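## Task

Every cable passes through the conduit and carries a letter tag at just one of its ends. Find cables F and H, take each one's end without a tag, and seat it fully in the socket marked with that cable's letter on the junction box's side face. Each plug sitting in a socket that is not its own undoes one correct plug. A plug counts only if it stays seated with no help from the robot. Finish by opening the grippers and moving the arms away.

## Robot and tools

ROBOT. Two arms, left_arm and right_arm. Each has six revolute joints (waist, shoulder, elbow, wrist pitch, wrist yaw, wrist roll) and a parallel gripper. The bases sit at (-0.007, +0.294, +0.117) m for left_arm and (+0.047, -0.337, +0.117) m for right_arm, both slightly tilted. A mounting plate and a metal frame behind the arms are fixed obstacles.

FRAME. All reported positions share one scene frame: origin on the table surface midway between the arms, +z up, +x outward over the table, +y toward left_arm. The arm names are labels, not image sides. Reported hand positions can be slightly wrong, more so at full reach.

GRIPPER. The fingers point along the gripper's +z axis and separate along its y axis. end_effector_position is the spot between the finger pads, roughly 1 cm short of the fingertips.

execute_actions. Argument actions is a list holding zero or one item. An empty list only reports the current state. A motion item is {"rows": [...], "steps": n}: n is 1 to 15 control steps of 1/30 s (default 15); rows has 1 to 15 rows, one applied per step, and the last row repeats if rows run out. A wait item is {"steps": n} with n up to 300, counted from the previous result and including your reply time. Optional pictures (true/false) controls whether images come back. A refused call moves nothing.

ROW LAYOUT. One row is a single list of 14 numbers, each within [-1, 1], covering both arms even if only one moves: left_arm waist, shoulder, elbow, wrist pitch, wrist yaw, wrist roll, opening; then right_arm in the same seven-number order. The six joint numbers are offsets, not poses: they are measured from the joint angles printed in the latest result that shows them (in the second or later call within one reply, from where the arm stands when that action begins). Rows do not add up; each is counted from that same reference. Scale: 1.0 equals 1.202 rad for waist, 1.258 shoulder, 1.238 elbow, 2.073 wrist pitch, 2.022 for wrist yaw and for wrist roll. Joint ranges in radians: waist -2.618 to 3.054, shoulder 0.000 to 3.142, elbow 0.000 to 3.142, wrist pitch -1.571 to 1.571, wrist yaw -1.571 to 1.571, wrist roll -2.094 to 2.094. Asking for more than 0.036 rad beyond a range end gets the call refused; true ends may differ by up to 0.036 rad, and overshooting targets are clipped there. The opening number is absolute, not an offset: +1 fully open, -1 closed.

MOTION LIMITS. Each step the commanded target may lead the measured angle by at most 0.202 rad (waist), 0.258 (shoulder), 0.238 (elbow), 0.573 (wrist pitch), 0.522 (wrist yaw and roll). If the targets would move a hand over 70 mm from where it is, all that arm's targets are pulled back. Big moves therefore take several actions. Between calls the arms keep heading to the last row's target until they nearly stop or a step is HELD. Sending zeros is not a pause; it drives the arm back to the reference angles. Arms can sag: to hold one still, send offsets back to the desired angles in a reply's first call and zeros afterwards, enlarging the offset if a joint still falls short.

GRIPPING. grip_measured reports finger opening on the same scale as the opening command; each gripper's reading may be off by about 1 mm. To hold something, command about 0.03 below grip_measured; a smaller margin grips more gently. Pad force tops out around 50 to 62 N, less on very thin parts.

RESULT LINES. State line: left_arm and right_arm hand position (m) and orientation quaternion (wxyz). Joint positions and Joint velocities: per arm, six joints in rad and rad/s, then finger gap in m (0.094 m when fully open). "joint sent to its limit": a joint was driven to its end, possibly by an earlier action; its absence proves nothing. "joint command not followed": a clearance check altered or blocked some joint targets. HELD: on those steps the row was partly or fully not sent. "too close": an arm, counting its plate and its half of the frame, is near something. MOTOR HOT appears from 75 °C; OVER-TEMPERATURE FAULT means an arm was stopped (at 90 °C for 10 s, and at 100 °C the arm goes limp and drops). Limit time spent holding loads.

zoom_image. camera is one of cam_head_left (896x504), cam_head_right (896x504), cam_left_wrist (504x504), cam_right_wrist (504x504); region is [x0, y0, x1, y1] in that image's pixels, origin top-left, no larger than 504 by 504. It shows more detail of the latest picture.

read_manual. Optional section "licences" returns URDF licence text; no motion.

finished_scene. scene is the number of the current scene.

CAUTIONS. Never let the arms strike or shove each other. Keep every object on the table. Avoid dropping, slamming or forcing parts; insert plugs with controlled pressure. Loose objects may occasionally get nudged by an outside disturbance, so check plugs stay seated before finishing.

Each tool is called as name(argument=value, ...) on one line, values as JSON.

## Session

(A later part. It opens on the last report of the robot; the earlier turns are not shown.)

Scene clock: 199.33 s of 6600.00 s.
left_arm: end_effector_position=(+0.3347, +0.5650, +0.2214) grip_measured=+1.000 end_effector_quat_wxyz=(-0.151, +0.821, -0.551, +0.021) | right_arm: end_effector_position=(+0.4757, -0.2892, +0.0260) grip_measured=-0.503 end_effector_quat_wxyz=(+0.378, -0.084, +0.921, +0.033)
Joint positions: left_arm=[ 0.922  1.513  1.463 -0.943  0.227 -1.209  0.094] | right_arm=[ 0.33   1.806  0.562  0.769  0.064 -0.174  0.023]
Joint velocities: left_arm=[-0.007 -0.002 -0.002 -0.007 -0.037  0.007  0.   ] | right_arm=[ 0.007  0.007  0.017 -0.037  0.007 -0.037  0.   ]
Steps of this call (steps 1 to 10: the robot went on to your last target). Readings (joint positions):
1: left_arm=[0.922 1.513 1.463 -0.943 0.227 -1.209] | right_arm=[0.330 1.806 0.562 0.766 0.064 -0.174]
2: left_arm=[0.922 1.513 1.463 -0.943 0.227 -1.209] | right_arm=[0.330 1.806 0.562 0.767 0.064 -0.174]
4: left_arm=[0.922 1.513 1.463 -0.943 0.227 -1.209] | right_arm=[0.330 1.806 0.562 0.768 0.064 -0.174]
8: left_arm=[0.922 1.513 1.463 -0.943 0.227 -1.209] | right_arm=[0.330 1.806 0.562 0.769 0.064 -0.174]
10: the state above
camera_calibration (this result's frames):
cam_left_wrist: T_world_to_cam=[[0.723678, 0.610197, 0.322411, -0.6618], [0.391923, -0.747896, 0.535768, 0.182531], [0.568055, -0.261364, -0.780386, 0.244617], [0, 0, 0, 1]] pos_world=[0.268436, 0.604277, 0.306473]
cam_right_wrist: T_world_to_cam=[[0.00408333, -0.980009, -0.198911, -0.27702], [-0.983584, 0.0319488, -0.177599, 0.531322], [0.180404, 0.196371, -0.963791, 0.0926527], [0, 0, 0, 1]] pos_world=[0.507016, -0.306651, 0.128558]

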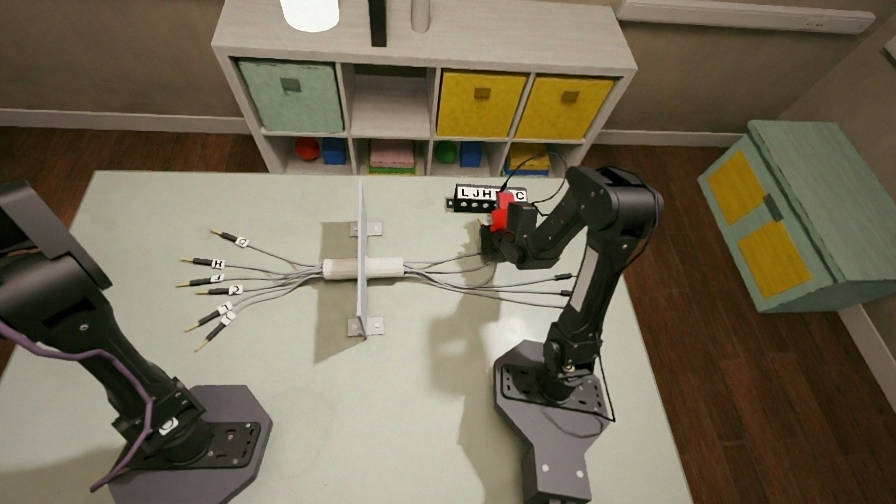

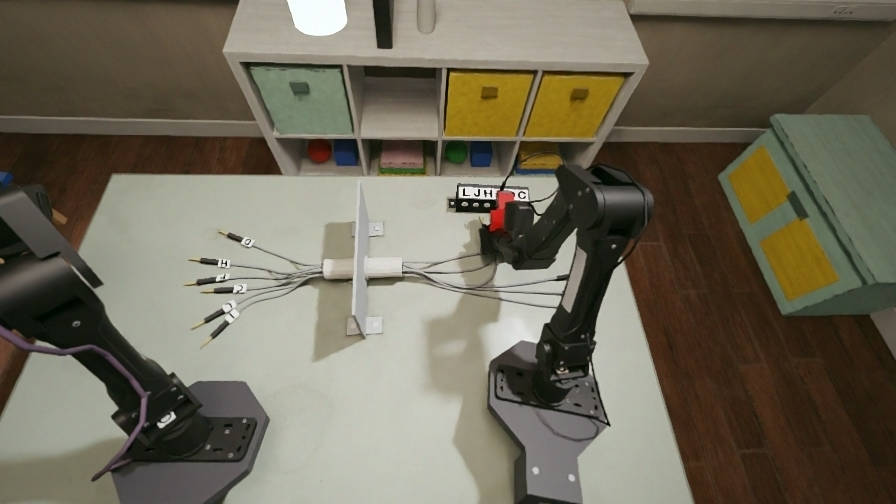

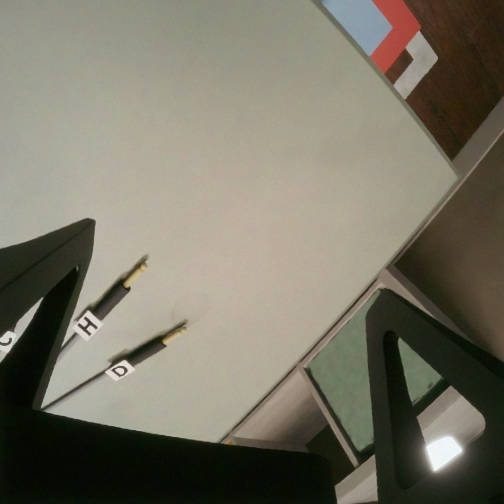

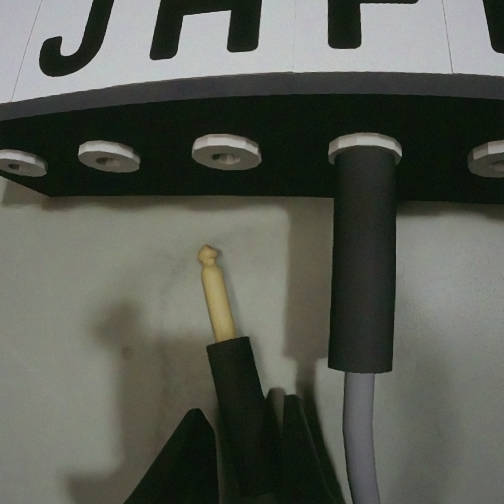

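Go slightly lower, then close.

execute_actions(actions=[{"rows":[[0,0,0,0,0,0,1,0,0.02,0,0.02,0,0,-0.5],[0,0,0,0,0,0,1,0,0.02,0,0.02,0,0,-0.5],[0,0,0,0,0,0,1,0,0.02,0,0.02,0,0,-0.5],[0,0,0,0,0,0,1,0,0.02,0,0.02,0,0,-0.5],[0,0,0,0,0,0,1,0,0.02,0,0.02,0,0,-0.5],[0,0,0,0,0,0,1,0,0.02,0,0.02,0,0,-0.5],[0,0,0,0,0,0,1,0,0.02,0,0.02,0,0,-0.65],[0,0,0,0,0,0,1,0,0.02,0,0.02,0,0,-0.8]],"steps":15}])

execute_actions(actions=[{"rows":[[0,0,0,0,0,0,1,0,-0.09,0,-0.02,0,0,-0.8]],"steps":15}])

Scene clock: 200.63 s of 6600.00 s.
left_arm: end_effector_position=(+0.3349, +0.5648, +0.2214) grip_measured=+1.000 end_effector_quat_wxyz=(-0.151, +0.821, -0.551, +0.022) | right_arm: end_effector_position=(+0.4773, -0.2889, +0.0256) grip_measured=-0.770 end_effector_quat_wxyz=(+0.383, -0.083, +0.919, +0.032)
Joint positions: left_arm=[ 0.922  1.513  1.463 -0.943  0.229 -1.209  0.094] | right_arm=[ 0.33   1.817  0.562  0.79   0.064 -0.174  0.011]
Joint velocities: left_arm=[-0.017 -0.002 -0.002 -0.037 -0.066 -0.037 -0.001] | right_arm=[-0.002  0.017 -0.007  0.007  0.095 -0.037  0.001]
Steps of this call (steps 1 to 15: the robot went on to your last target; steps 16 to 24: nothing new was sent; steps 25 to 39: all 15 steps of this action). Readings (joint positions):
25: left_arm=[0.922 1.513 1.463 -0.943 0.228 -1.209] | right_arm=[0.330 1.807 0.562 0.772 0.064 -0.174]
26: left_arm=[0.922 1.513 1.463 -0.943 0.228 -1.209] | right_arm=[0.330 1.810 0.562 0.777 0.064 -0.174]
28: left_arm=[0.922 1.513 1.463 -0.943 0.229 -1.209] | right_arm=[0.330 1.815 0.562 0.784 0.064 -0.174]
32: left_arm=[0.922 1.513 1.463 -0.943 0.229 -1.209] | right_arm=[0.330 1.817 0.562 0.789 0.063 -0.174]
39: the state above
camera_calibration (this result's frames):
cam_left_wrist: T_world_to_cam=[[0.723631, 0.610213, 0.32249, -0.661825], [0.390832, -0.747404, 0.53725, 0.182019], [0.568867, -0.262732, -0.779335, 0.244681], [0, 0, 0, 1]] pos_world=[0.268586, 0.604181, 0.30633]
cam_right_wrist: T_world_to_cam=[[0.00445275, -0.979813, -0.199866, -0.276981], [-0.981683, 0.0337859, -0.187501, 0.532662], [0.190469, 0.19704, -0.961716, 0.0872651], [0, 0, 0, 1]] pos_world=[0.507517, -0.306581, 0.12844]

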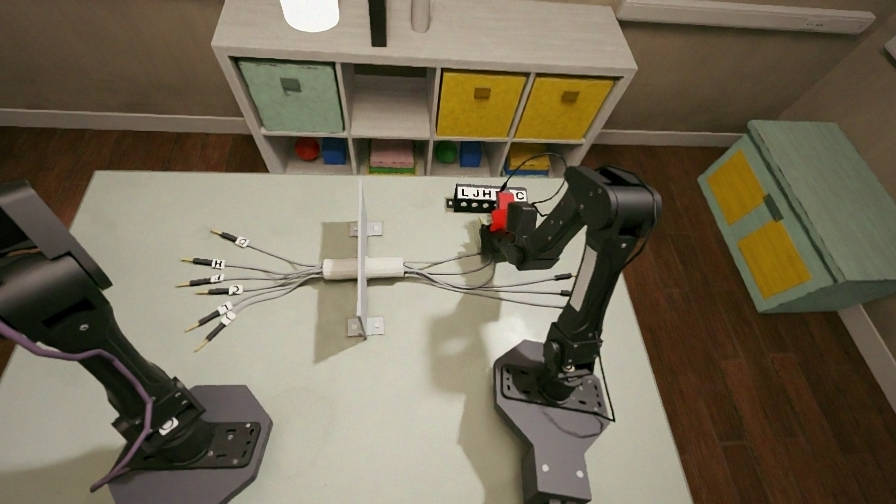

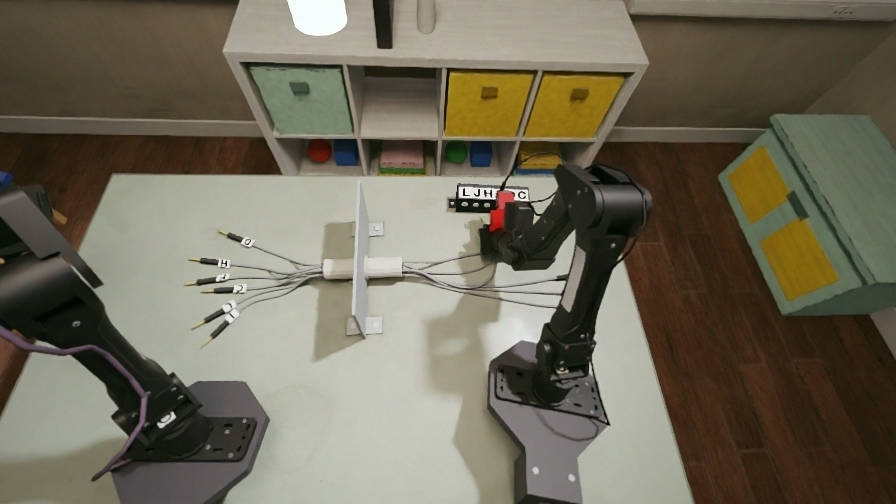

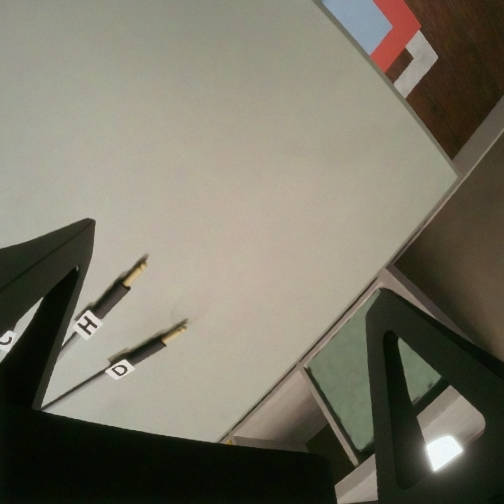

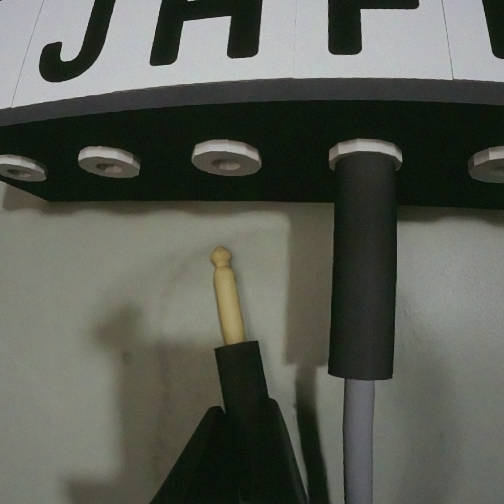

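Scene clock: 201.13 s of 6600.00 s.
left_arm: end_effector_position=(+0.3352, +0.5645, +0.2214) grip_measured=+1.000 end_effector_quat_wxyz=(-0.151, +0.820, -0.551, +0.023) | right_arm: end_effector_position=(+0.4883, -0.2924, +0.0538) grip_measured=-0.770 end_effector_quat_wxyz=(+0.408, -0.079, +0.909, +0.031)
Joint positions: left_arm=[ 0.922  1.513  1.463 -0.943  0.231 -1.209  0.094] | right_arm=[ 0.33   1.725  0.562  0.754  0.063 -0.174  0.011]
Joint velocities: left_arm=[-0.007  0.007  0.007  0.022  0.037  0.007 -0.   ] | right_arm=[-0.012  0.002  0.007 -0.066  0.022 -0.022  0.   ]
Steps of this call (steps 1 to 15: all 15 steps of this action). Readings (joint positions):
1: left_arm=[0.922 1.513 1.463 -0.943 0.230 -1.209] | right_arm=[0.330 1.809 0.562 0.782 0.064 -0.174]
2: left_arm=[0.922 1.513 1.463 -0.943 0.230 -1.209] | right_arm=[0.330 1.791 0.562 0.763 0.064 -0.174]
4: left_arm=[0.922 1.513 1.463 -0.943 0.231 -1.209] | right_arm=[0.330 1.753 0.562 0.755 0.064 -0.174]
8: left_arm=[0.922 1.513 1.463 -0.943 0.231 -1.209] | right_arm=[0.330 1.725 0.562 0.755 0.063 -0.174]
15: the state above
camera_calibration (this result's frames):
cam_left_wrist: T_world_to_cam=[[0.723583, 0.610228, 0.322568, -0.661849], [0.389739, -0.746909, 0.53873, 0.181507], [0.569677, -0.264099, -0.77828, 0.244744], [0, 0, 0, 1]] pos_world=[0.268737, 0.604085, 0.306187]
cam_right_wrist: T_world_to_cam=[[0.00688563, -0.978701, -0.205177, -0.275413], [-0.969724, 0.0435524, -0.24029, 0.548696], [0.244108, 0.200619, -0.948769, 0.08707], [0, 0, 0, 1]] pos_world=[0.512726, -0.310912, 0.157947]

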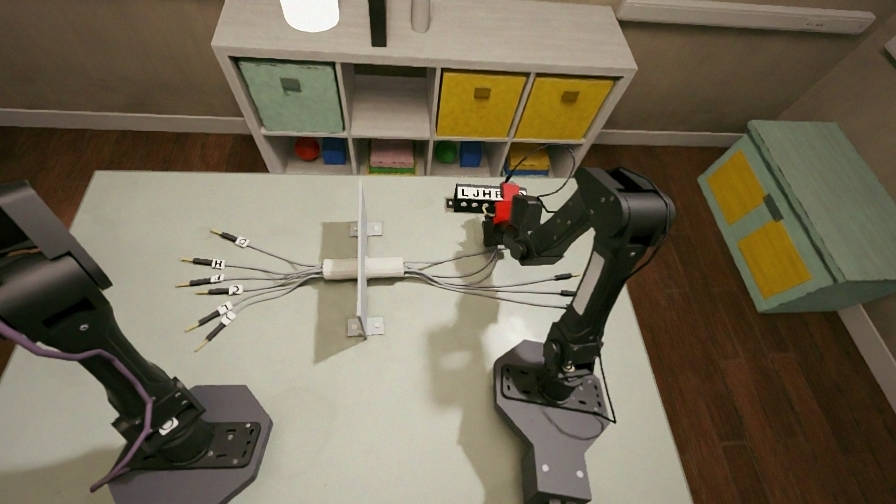

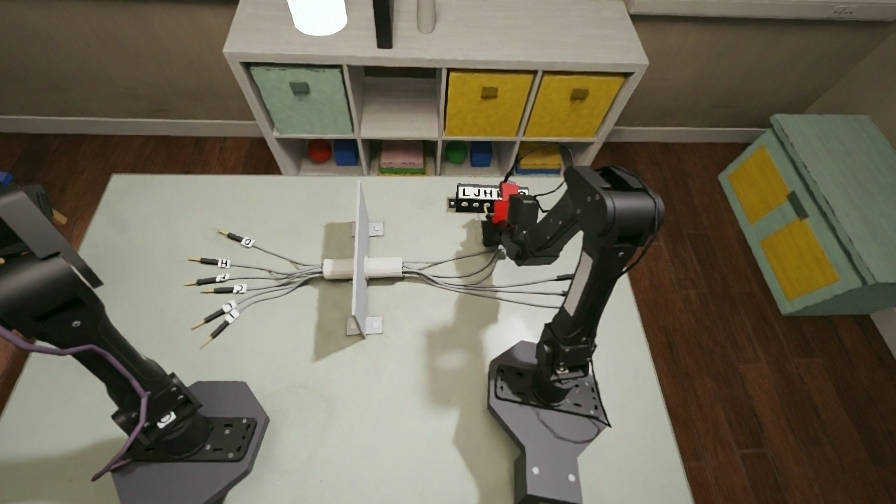

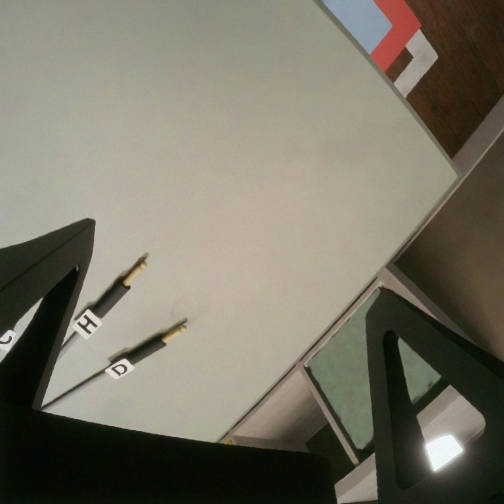

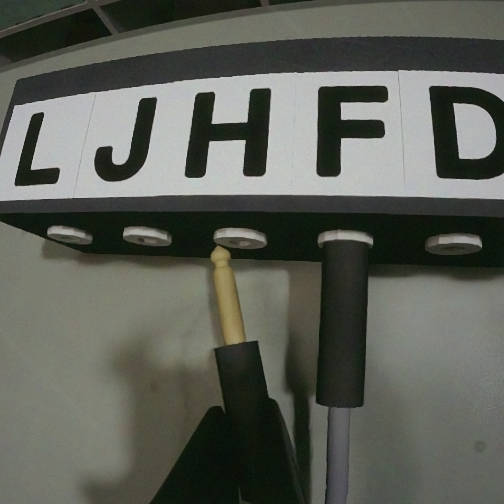

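execute_actions(actions=[{"rows":[[0,0,0,0,0,0,1,0,-0.04,0,-0.03,0,0,-0.8],[0,0,0,0,0,0,1,0,-0.05,0,-0.054,0,0,-0.8],[0,0,0,0,0,0,1,0,-0.05,0,-0.054,0,0,-0.8],[0,0,0,0,0,0,1,0.02,-0.05,0,-0.054,0.022,0.015,-0.8],[0,0,0,0,0,0,1,0.04,-0.05,0,-0.054,0.044,0.03,-0.8],[0,0,0,0,0,0,1,0.06,-0.05,0,-0.054,0.066,0.045,-0.8],[0,0,0,0,0,0,1,0.08,-0.05,0,-0.05,0.088,0.06,-0.8],[0,0,0,0,0,0,1,0.1,-0.05,0.01,-0.05,0.11,0.075,-0.8],[0,0,0,0,0,0,1,0.12,-0.05,0.02,-0.05,0.135,0.09,-0.8],[0,0,0,0,0,0,1,0.14,-0.05,0.02,-0.05,0.16,0.11,-0.8],[0,0,0,0,0,0,1,0.158,-0.045,0.025,-0.048,0.18,0.124,-0.8]],"steps":15}])

execute_actions(actions=[{"steps":12}])

Scene clock: 205.37 s of 6600.00 s.
left_arm: end_effector_position=(+0.3354, +0.5643, +0.2214) grip_measured=+1.000 end_effector_quat_wxyz=(-0.151, +0.820, -0.551, +0.024) | right_arm: end_effector_position=(+0.4719, -0.2667, +0.0602) grip_measured=-0.769 end_effector_quat_wxyz=(+0.387, -0.006, +0.922, -0.003)
Joint positions: left_arm=[ 0.922  1.513  1.463 -0.943  0.233 -1.209  0.094] | right_arm=[0.513 1.693 0.562 0.663 0.35  0.022 0.011]
Joint velocities: left_arm=[-0.027 -0.002  0.007 -0.007  0.022  0.066 -0.   ] | right_arm=[0.022 0.007 0.002 0.022 0.359 0.286 0.001]
Steps of this call (steps 1 to 15: the robot went on to your last target; steps 16 to 90: nothing new was sent; then 0.73 s passed at rest; steps 91 to 105: all 15 steps of this action). Readings (joint positions):
91: left_arm=[0.922 1.513 1.463 -0.943 0.232 -1.209] | right_arm=[0.330 1.723 0.562 0.748 0.063 -0.174]
92: left_arm=[0.922 1.513 1.463 -0.943 0.232 -1.209] | right_arm=[0.330 1.716 0.562 0.731 0.063 -0.174]
94: left_arm=[0.922 1.513 1.463 -0.943 0.232 -1.209] | right_arm=[0.331 1.702 0.562 0.698 0.069 -0.171]
98: left_arm=[0.922 1.513 1.463 -0.943 0.233 -1.209] | right_arm=[0.383 1.693 0.562 0.673 0.162 -0.114]
105: the state above
camera_calibration (this result's frames):
cam_left_wrist: T_world_to_cam=[[0.723534, 0.610244, 0.322646, -0.661873], [0.388644, -0.746412, 0.540208, 0.180995], [0.570485, -0.265465, -0.777222, 0.244806], [0, 0, 0, 1]] pos_world=[0.268888, 0.603988, 0.306044]
cam_right_wrist: T_world_to_cam=[[-0.158781, -0.967833, -0.19516, -0.168308], [-0.96119, 0.196699, -0.193452, 0.56718], [0.225617, 0.156869, -0.961504, 0.0898503], [0, 0, 0, 1]] pos_world=[0.498172, -0.288553, 0.163266]

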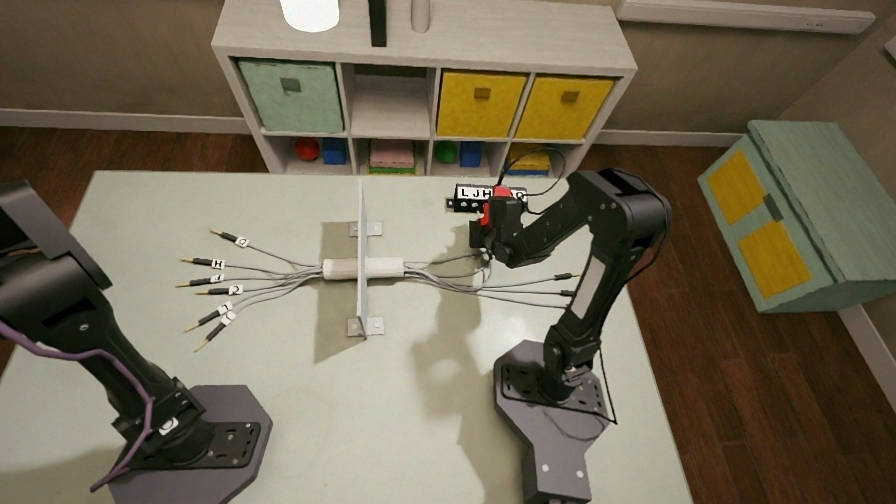

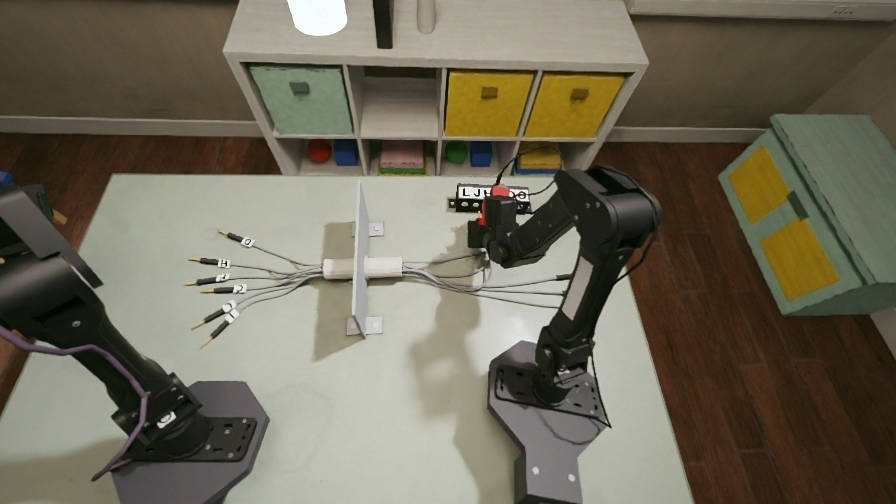

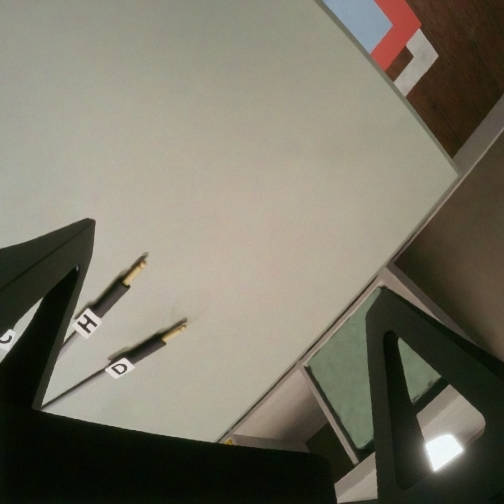

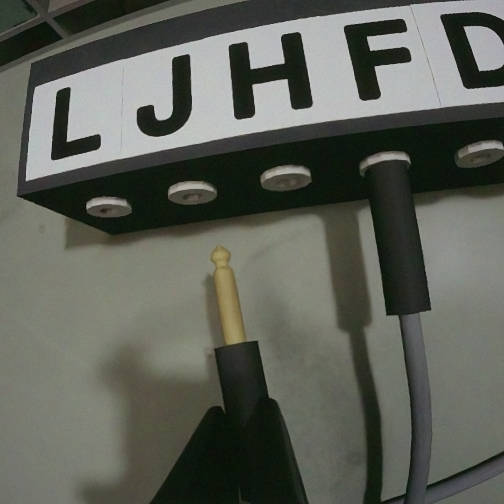

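Scene clock: 205.77 s of 6600.00 s.
left_arm: end_effector_position=(+0.3354, +0.5643, +0.2214) grip_measured=+1.000 end_effector_quat_wxyz=(-0.151, +0.820, -0.551, +0.024) | right_arm: end_effector_position=(+0.4716, -0.2784, +0.0605) grip_measured=-0.769 end_effector_quat_wxyz=(+0.387, +0.026, +0.921, -0.025)
Joint positions: left_arm=[ 0.922  1.513  1.463 -0.943  0.233 -1.209  0.094] | right_arm=[0.513 1.693 0.562 0.661 0.416 0.065 0.011]
Joint velocities: left_arm=[-0.007  0.002  0.027 -0.066 -0.066 -0.051  0.001] | right_arm=[-0.007  0.002 -0.027 -0.022 -0.051  0.037  0.   ]
Steps of this call (steps 1 to 12: the robot went on to your last target). Readings (joint positions):
1: left_arm=[0.922 1.513 1.463 -0.943 0.233 -1.209] | right_arm=[0.513 1.693 0.562 0.663 0.364 0.031]
2: left_arm=[0.922 1.513 1.463 -0.943 0.233 -1.209] | right_arm=[0.513 1.693 0.562 0.663 0.377 0.039]
4: left_arm=[0.922 1.513 1.463 -0.943 0.233 -1.209] | right_arm=[0.513 1.693 0.562 0.662 0.393 0.050]
8: left_arm=[0.922 1.513 1.463 -0.943 0.233 -1.209] | right_arm=[0.513 1.693 0.562 0.662 0.410 0.061]
12: the state above
camera_calibration (this result's frames):
cam_left_wrist: T_world_to_cam=[[0.723534, 0.610244, 0.322646, -0.661873], [0.388644, -0.746412, 0.540208, 0.180995], [0.570485, -0.265465, -0.777222, 0.244806], [0, 0, 0, 1]] pos_world=[0.268888, 0.603988, 0.306044]
cam_right_wrist: T_world_to_cam=[[-0.232047, -0.955896, -0.180047, -0.142701], [-0.94298, 0.266478, -0.199444, 0.580535], [0.238626, 0.1235, -0.963226, 0.0767309], [0, 0, 0, 1]] pos_world=[0.49601, -0.300584, 0.164001]

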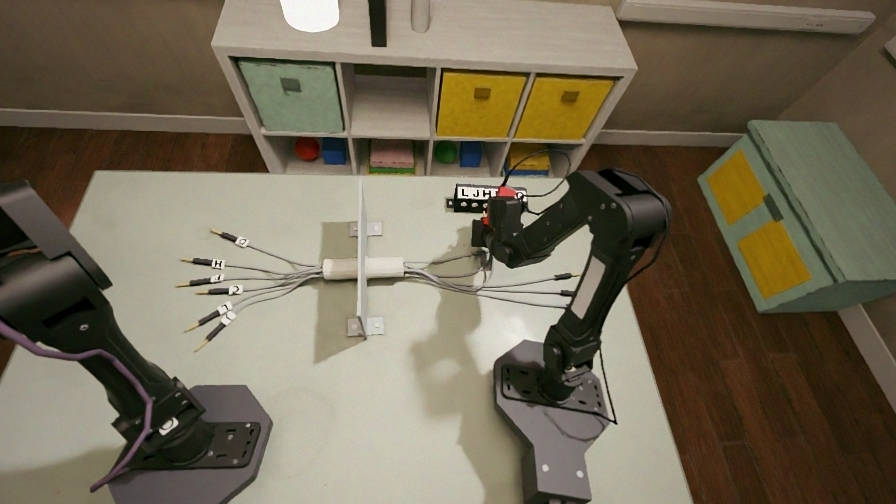

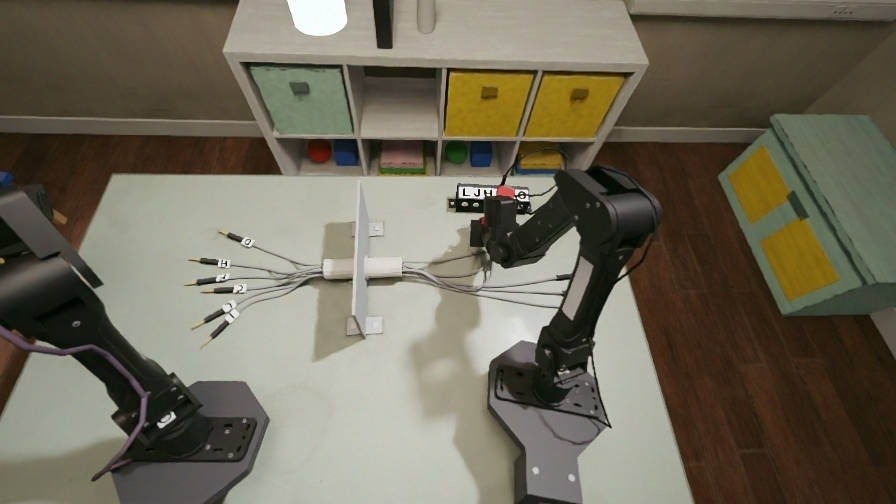

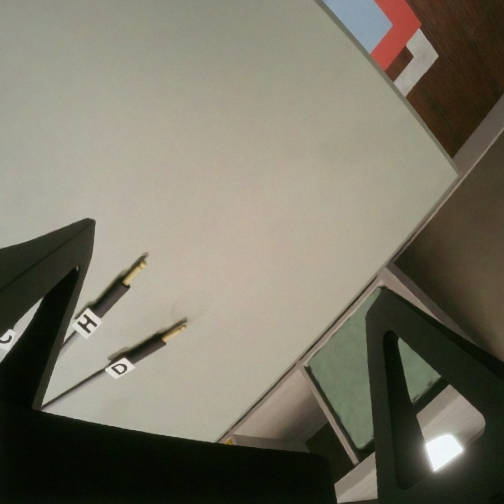

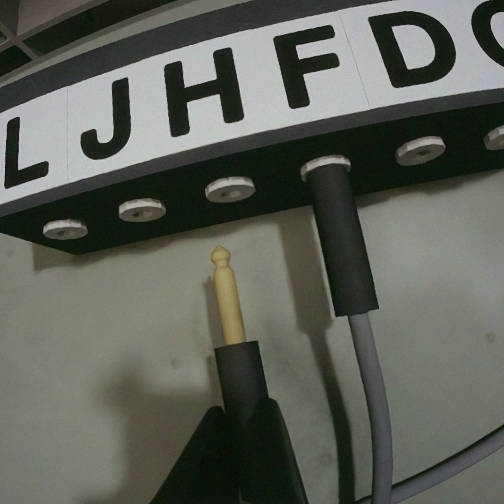

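execute_actions(actions=[{"rows":[[0,0,0,0,0,0,1,-0.012,0.008,0.03,-0.005,-0.003,0,-0.8],[0,0,0,0,0,0,1,-0.022,0.016,0.05,-0.01,-0.006,0,-0.8],[0,0,0,0,0,0,1,-0.03,0.024,0.07,-0.015,-0.009,0,-0.8],[0,0,0,0,0,0,1,-0.036,0.03,0.09,-0.02,-0.012,0,-0.8]],"steps":15}])

execute_actions(actions=[{"steps":10}])

Scene clock: 208.30 s of 6600.00 s.
left_arm: end_effector_position=(+0.3356, +0.5640, +0.2214) grip_measured=+1.000 end_effector_quat_wxyz=(-0.151, +0.820, -0.551, +0.025) | right_arm: end_effector_position=(+0.4936, -0.2854, +0.0611) grip_measured=-0.769 end_effector_quat_wxyz=(+0.389, +0.038, +0.920, -0.026)
Joint positions: left_arm=[ 0.922  1.513  1.463 -0.943  0.235 -1.209  0.094] | right_arm=[0.477 1.724 0.644 0.62  0.396 0.068 0.011]
Joint velocities: left_arm=[-0.012  0.007 -0.012 -0.051  0.007 -0.051  0.   ] | right_arm=[-0.007  0.012  0.007  0.007  0.051  0.022 -0.   ]
Steps of this call (steps 1 to 30: the robot went on to your last target; steps 31 to 61: nothing new was sent; steps 62 to 76: all 15 steps of this action). Readings (joint positions):
62: left_arm=[0.922 1.513 1.463 -0.943 0.233 -1.209] | right_arm=[0.512 1.693 0.562 0.661 0.419 0.068]
63: left_arm=[0.922 1.513 1.463 -0.943 0.234 -1.209] | right_arm=[0.510 1.693 0.565 0.656 0.417 0.068]
65: left_arm=[0.922 1.513 1.463 -0.943 0.234 -1.209] | right_arm=[0.497 1.706 0.595 0.640 0.411 0.068]
69: left_arm=[0.922 1.513 1.463 -0.943 0.235 -1.209] | right_arm=[0.477 1.723 0.644 0.623 0.397 0.068]
76: the state above
camera_calibration (this result's frames):
cam_left_wrist: T_world_to_cam=[[0.723486, 0.61026, 0.322724, -0.661898], [0.387548, -0.745912, 0.541684, 0.180482], [0.571292, -0.26683, -0.776162, 0.244867], [0, 0, 0, 1]] pos_world=[0.269038, 0.603891, 0.305902]
cam_right_wrist: T_world_to_cam=[[-0.253395, -0.948984, -0.18767, -0.131131], [-0.935647, 0.2897, -0.201589, 0.606401], [0.245673, 0.124511, -0.961323, 0.0695931], [0, 0, 0, 1]] pos_world=[0.517052, -0.308781, 0.164536]

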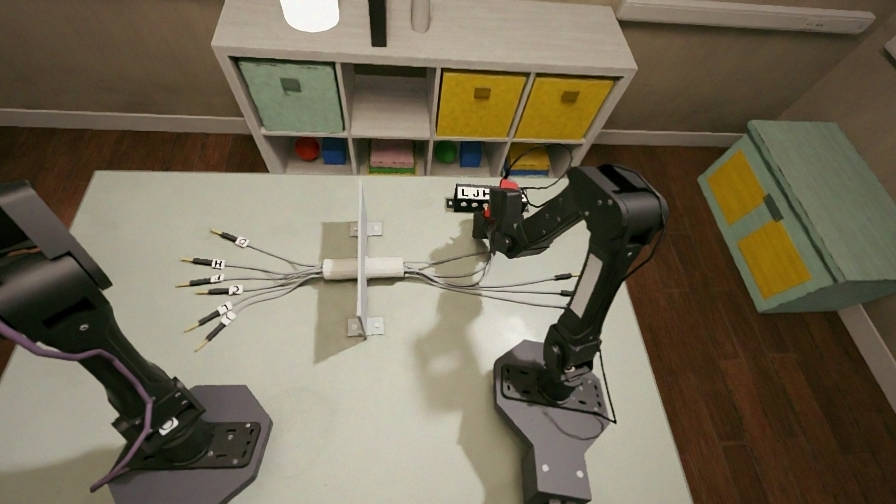

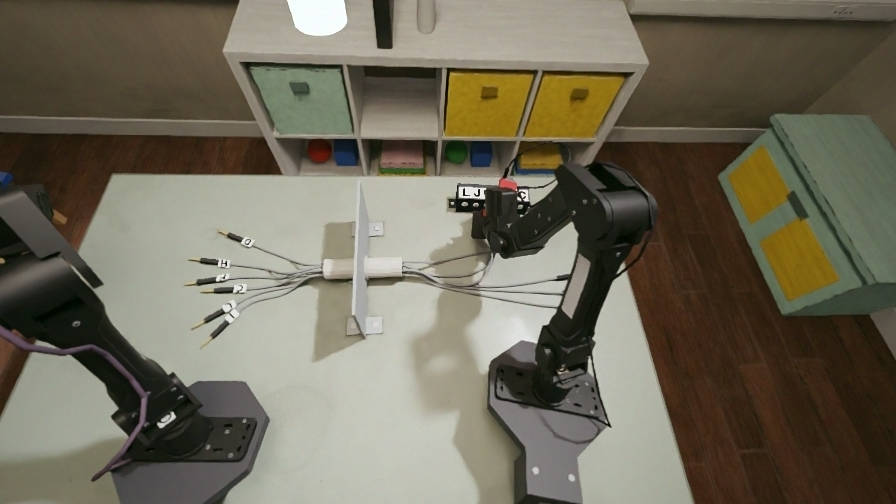

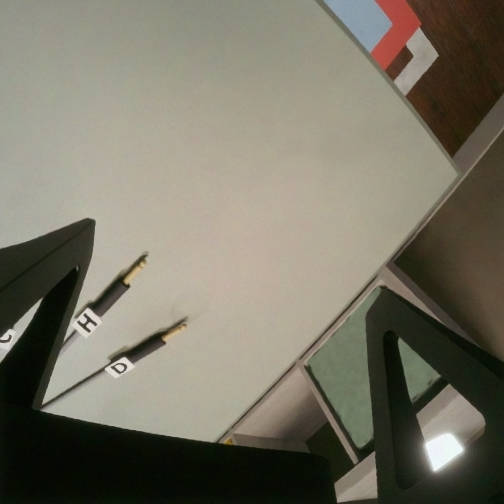

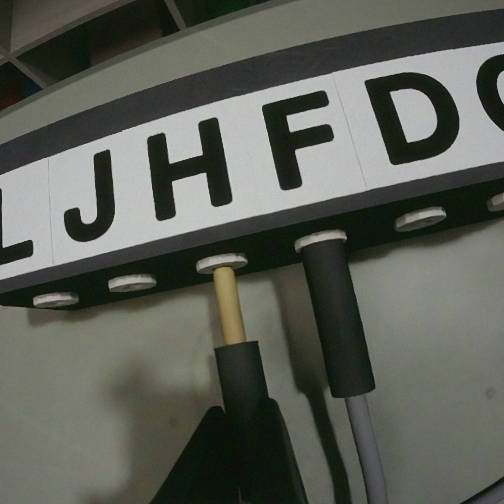

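Scene clock: 208.63 s of 6600.00 s.
left_arm: end_effector_position=(+0.3356, +0.5640, +0.2214) grip_measured=+1.000 end_effector_quat_wxyz=(-0.151, +0.820, -0.551, +0.025) | right_arm: end_effector_position=(+0.4936, -0.2854, +0.0611) grip_measured=-0.769 end_effector_quat_wxyz=(+0.389, +0.038, +0.920, -0.026)
Joint positions: left_arm=[ 0.922  1.513  1.463 -0.943  0.235 -1.209  0.094] | right_arm=[0.477 1.724 0.644 0.62  0.396 0.068 0.011]
Joint velocities: left_arm=[-0.002  0.007 -0.007 -0.037  0.007 -0.022 -0.   ] | right_arm=[ 0.002  0.002 -0.002 -0.051 -0.066  0.022 -0.001]
Steps of this call (steps 1 to 10: the robot went on to your last target). Readings (joint positions):
1: left_arm=[0.922 1.513 1.463 -0.943 0.235 -1.209] | right_arm=[0.477 1.724 0.644 0.620 0.396 0.068]
2: left_arm=[0.922 1.513 1.463 -0.943 0.235 -1.209] | right_arm=[0.477 1.724 0.644 0.620 0.396 0.068]
4: left_arm=[0.922 1.513 1.463 -0.943 0.235 -1.209] | right_arm=[0.477 1.724 0.644 0.620 0.396 0.068]
8: left_arm=[0.922 1.513 1.463 -0.943 0.235 -1.209] | right_arm=[0.477 1.724 0.644 0.620 0.396 0.068]
10: the state above
camera_calibration (this result's frames):
cam_left_wrist: T_world_to_cam=[[0.723486, 0.61026, 0.322724, -0.661898], [0.387548, -0.745912, 0.541684, 0.180482], [0.571292, -0.26683, -0.776162, 0.244867], [0, 0, 0, 1]] pos_world=[0.269038, 0.603891, 0.305902]
cam_right_wrist: T_world_to_cam=[[-0.253395, -0.948984, -0.18767, -0.131131], [-0.935647, 0.2897, -0.201589, 0.606401], [0.245673, 0.124511, -0.961323, 0.0695931], [0, 0, 0, 1]] pos_world=[0.517052, -0.308781, 0.164536]

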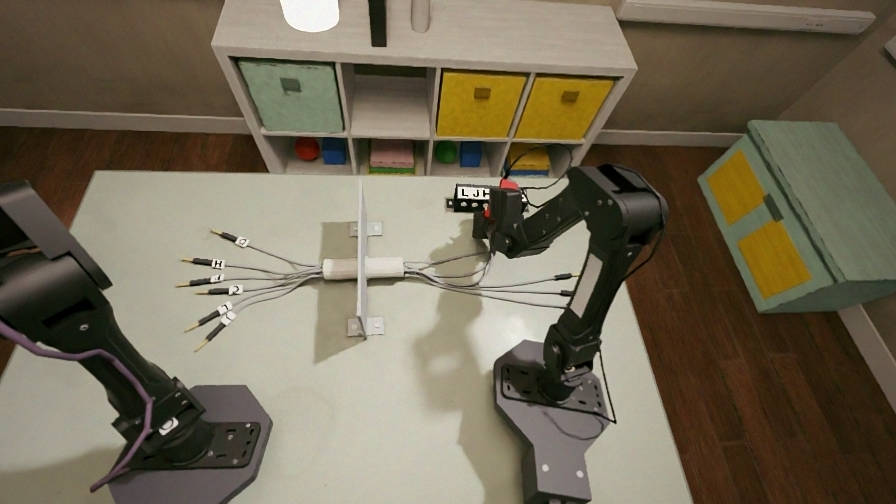

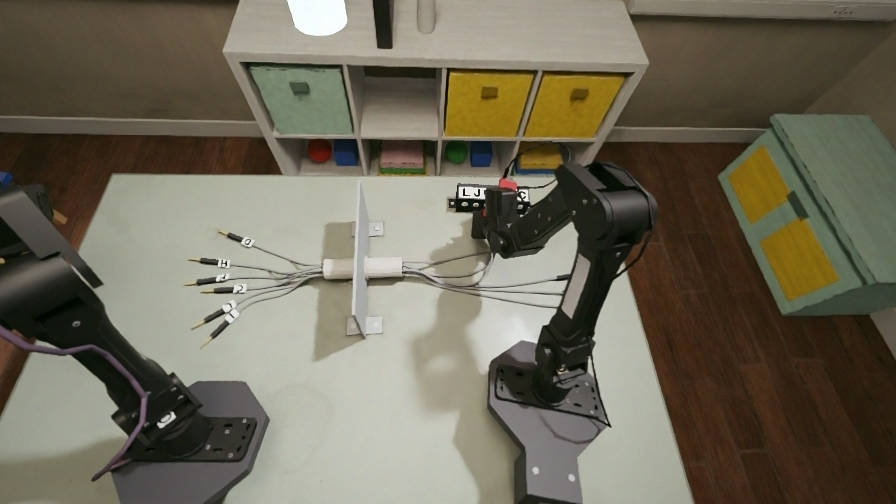

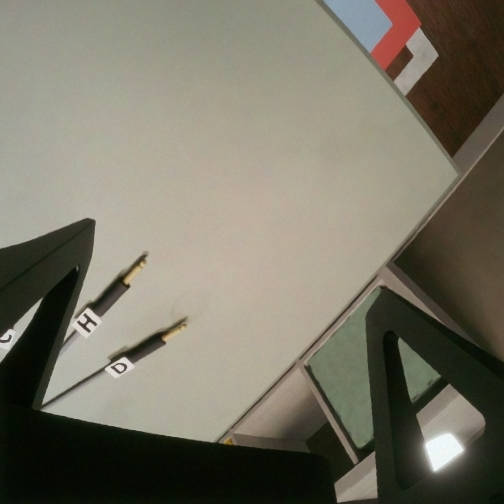

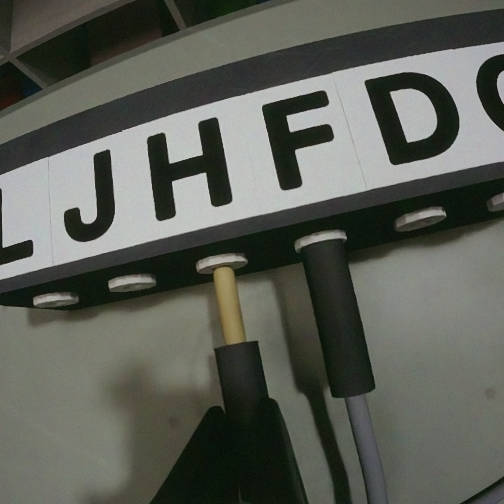

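execute_actions(actions=[{"rows":[[0,0,0,0,0,0,1,-0.01,0.01,0.03,0,-0.002,0,-0.8],[0,0,0,0,0,0,1,-0.018,0.018,0.045,-0.004,-0.004,0,-0.8],[0,0,0,0,0,0,1,-0.024,0.026,0.06,-0.008,-0.006,0,-0.8],[0,0,0,0,0,0,1,-0.028,0.032,0.072,-0.012,-0.008,0,-0.8]],"steps":15}])

Scene clock: 209.73 s of 6600.00 s.
left_arm: end_effector_position=(+0.3358, +0.5638, +0.2213) grip_measured=+1.000 end_effector_quat_wxyz=(-0.150, +0.820, -0.551, +0.026) | right_arm: end_effector_position=(+0.5042, -0.2863, +0.0575) grip_measured=-0.769 end_effector_quat_wxyz=(+0.384, +0.039, +0.922, -0.024)
Joint positions: left_arm=[ 0.922  1.513  1.463 -0.943  0.237 -1.209  0.094] | right_arm=[0.462 1.752 0.694 0.588 0.378 0.068 0.011]
Joint velocities: left_arm=[ 0.022  0.002 -0.012  0.022  0.037 -0.037 -0.001] | right_arm=[-0.002 -0.012  0.017  0.022  0.022  0.081 -0.   ]
Steps of this call (steps 1 to 15: the robot went on to your last target; steps 16 to 18: nothing new was sent; steps 19 to 33: all 15 steps of this action). Readings (joint positions):
19: left_arm=[0.922 1.513 1.463 -0.943 0.235 -1.209] | right_arm=[0.477 1.724 0.644 0.620 0.396 0.068]
20: left_arm=[0.922 1.513 1.463 -0.943 0.235 -1.209] | right_arm=[0.476 1.726 0.647 0.617 0.395 0.068]
22: left_arm=[0.922 1.513 1.463 -0.943 0.236 -1.209] | right_arm=[0.470 1.737 0.666 0.599 0.389 0.068]
26: left_arm=[0.922 1.513 1.463 -0.943 0.237 -1.209] | right_arm=[0.462 1.752 0.694 0.589 0.379 0.068]
33: the state above
camera_calibration (this result's frames):
cam_left_wrist: T_world_to_cam=[[0.723448, 0.610273, 0.322786, -0.661917], [0.38667, -0.74551, 0.542864, 0.180072], [0.571935, -0.267922, -0.775312, 0.244915], [0, 0, 0, 1]] pos_world=[0.269159, 0.603814, 0.305788]
cam_right_wrist: T_world_to_cam=[[-0.255497, -0.947952, -0.190021, -0.128507], [-0.937774, 0.290797, -0.189784, 0.616478], [0.235164, 0.129708, -0.963262, 0.0705543], [0, 0, 0, 1]] pos_world=[0.528692, -0.31024, 0.160541]

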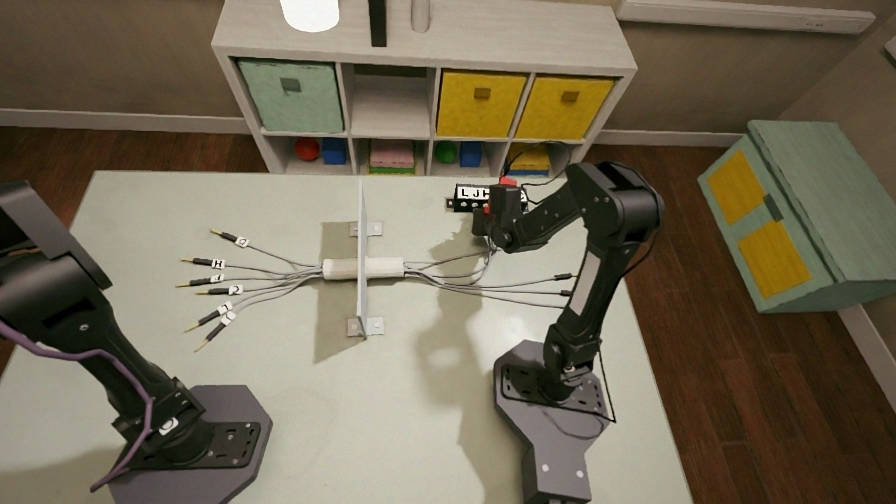

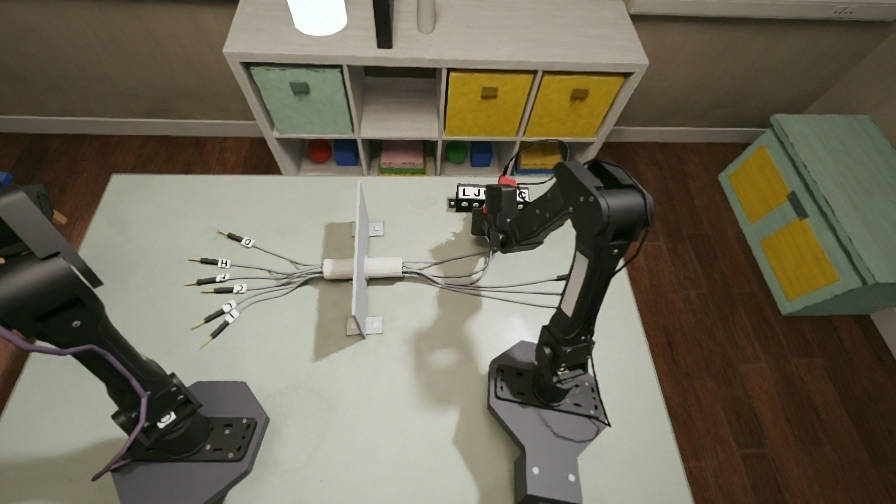

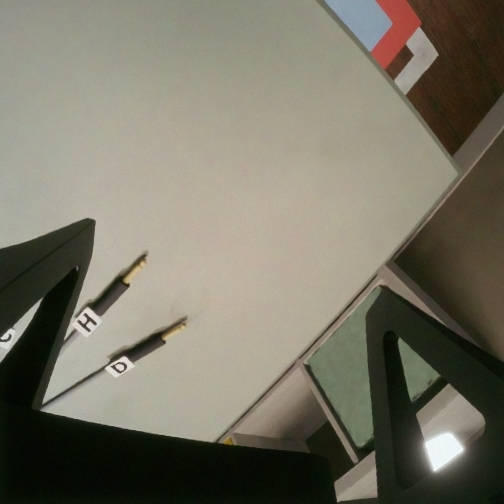

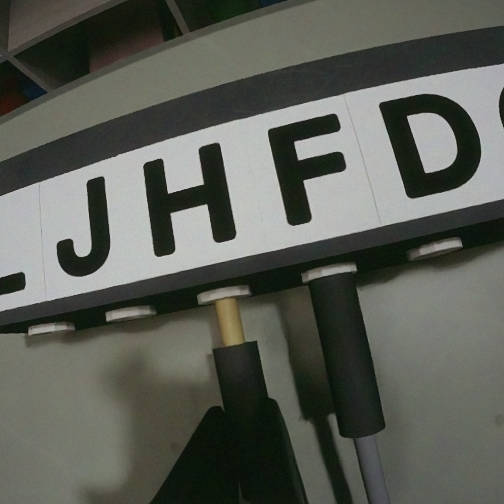

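Going in. About 0.014 more; keep z level (less q2).

execute_actions(actions=[{"rows":[[0,0,0,0,0,0,1,-0.01,0.004,0.03,0.004,-0.002,0,-0.8],[0,0,0,0,0,0,1,-0.016,0.01,0.048,0,-0.004,0,-0.8],[0,0,0,0,0,0,1,-0.022,0.016,0.066,-0.004,-0.006,0,-0.8],[0,0,0,0,0,0,1,-0.028,0.022,0.082,-0.008,-0.008,0,-0.8],[0,0,0,0,0,0,1,-0.03,0.026,0.092,-0.01,-0.009,0,-0.8]],"steps":15}])

Scene clock: 210.80 s of 6600.00 s.
left_arm: end_effector_position=(+0.3361, +0.5636, +0.2213) grip_measured=+1.000 end_effector_quat_wxyz=(-0.150, +0.820, -0.551, +0.027) | right_arm: end_effector_position=(+0.5175, -0.2870, +0.0568) grip_measured=-0.769 end_effector_quat_wxyz=(+0.379, +0.040, +0.924, -0.021)
Joint positions: left_arm=[ 0.922  1.513  1.463 -0.943  0.239 -1.209  0.094] | right_arm=[0.447 1.774 0.757 0.538 0.361 0.068 0.011]
Joint velocities: left_arm=[ 0.007  0.002  0.002 -0.037 -0.051 -0.022  0.   ] | right_arm=[ 0.002 -0.002 -0.007 -0.022  0.007  0.007 -0.001]
Steps of this call (steps 1 to 15: the robot went on to your last target; steps 16 to 17: nothing new was sent; steps 18 to 32: all 15 steps of this action). Readings (joint positions):
18: left_arm=[0.922 1.513 1.463 -0.943 0.237 -1.209] | right_arm=[0.462 1.752 0.694 0.588 0.378 0.068]
19: left_arm=[0.922 1.513 1.463 -0.943 0.237 -1.209] | right_arm=[0.462 1.752 0.696 0.586 0.378 0.068]
21: left_arm=[0.922 1.513 1.463 -0.943 0.238 -1.209] | right_arm=[0.457 1.758 0.717 0.569 0.374 0.068]
25: left_arm=[0.922 1.513 1.463 -0.943 0.238 -1.209] | right_arm=[0.447 1.774 0.757 0.540 0.361 0.068]
32: the state above
camera_calibration (this result's frames):
cam_left_wrist: T_world_to_cam=[[0.723399, 0.610289, 0.322864, -0.661942], [0.385571, -0.745006, 0.544336, 0.17956], [0.572737, -0.269285, -0.774246, 0.244974], [0, 0, 0, 1]] pos_world=[0.26931, 0.603716, 0.305646]
cam_right_wrist: T_world_to_cam=[[-0.256998, -0.946963, -0.192908, -0.124696], [-0.939835, 0.291391, -0.178329, 0.629669], [0.225083, 0.135471, -0.964876, 0.0737891], [0, 0, 0, 1]] pos_world=[0.54313, -0.311559, 0.159431]

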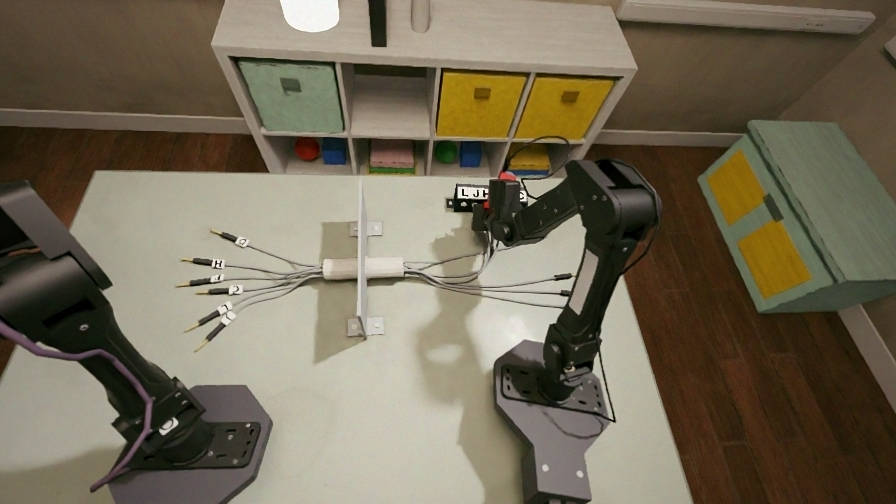

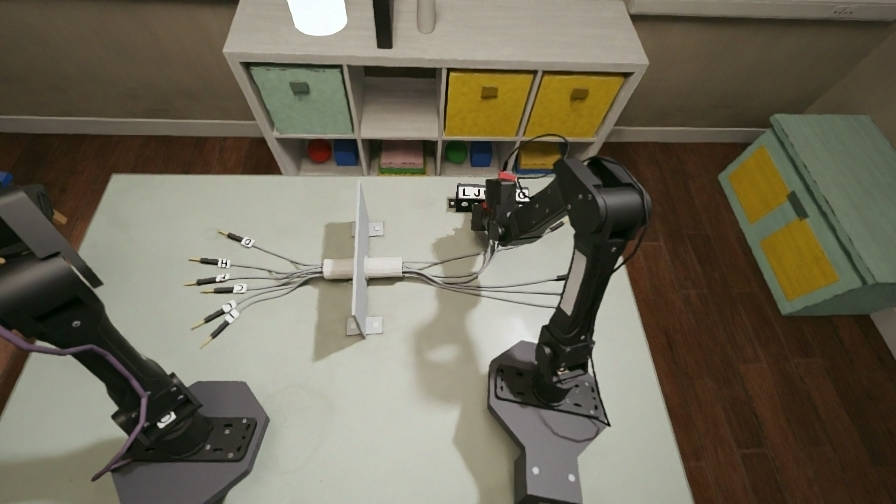

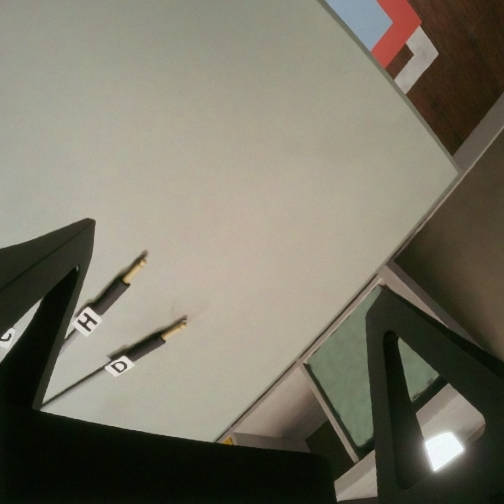

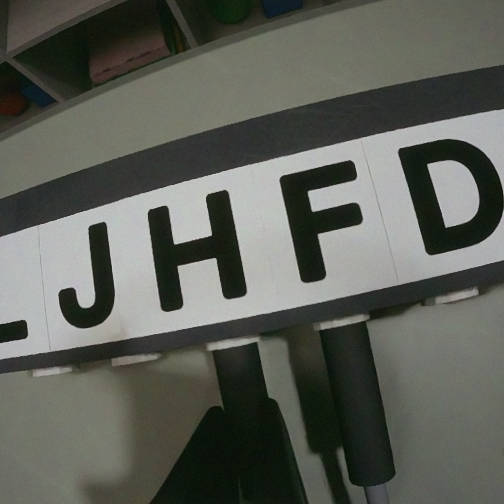

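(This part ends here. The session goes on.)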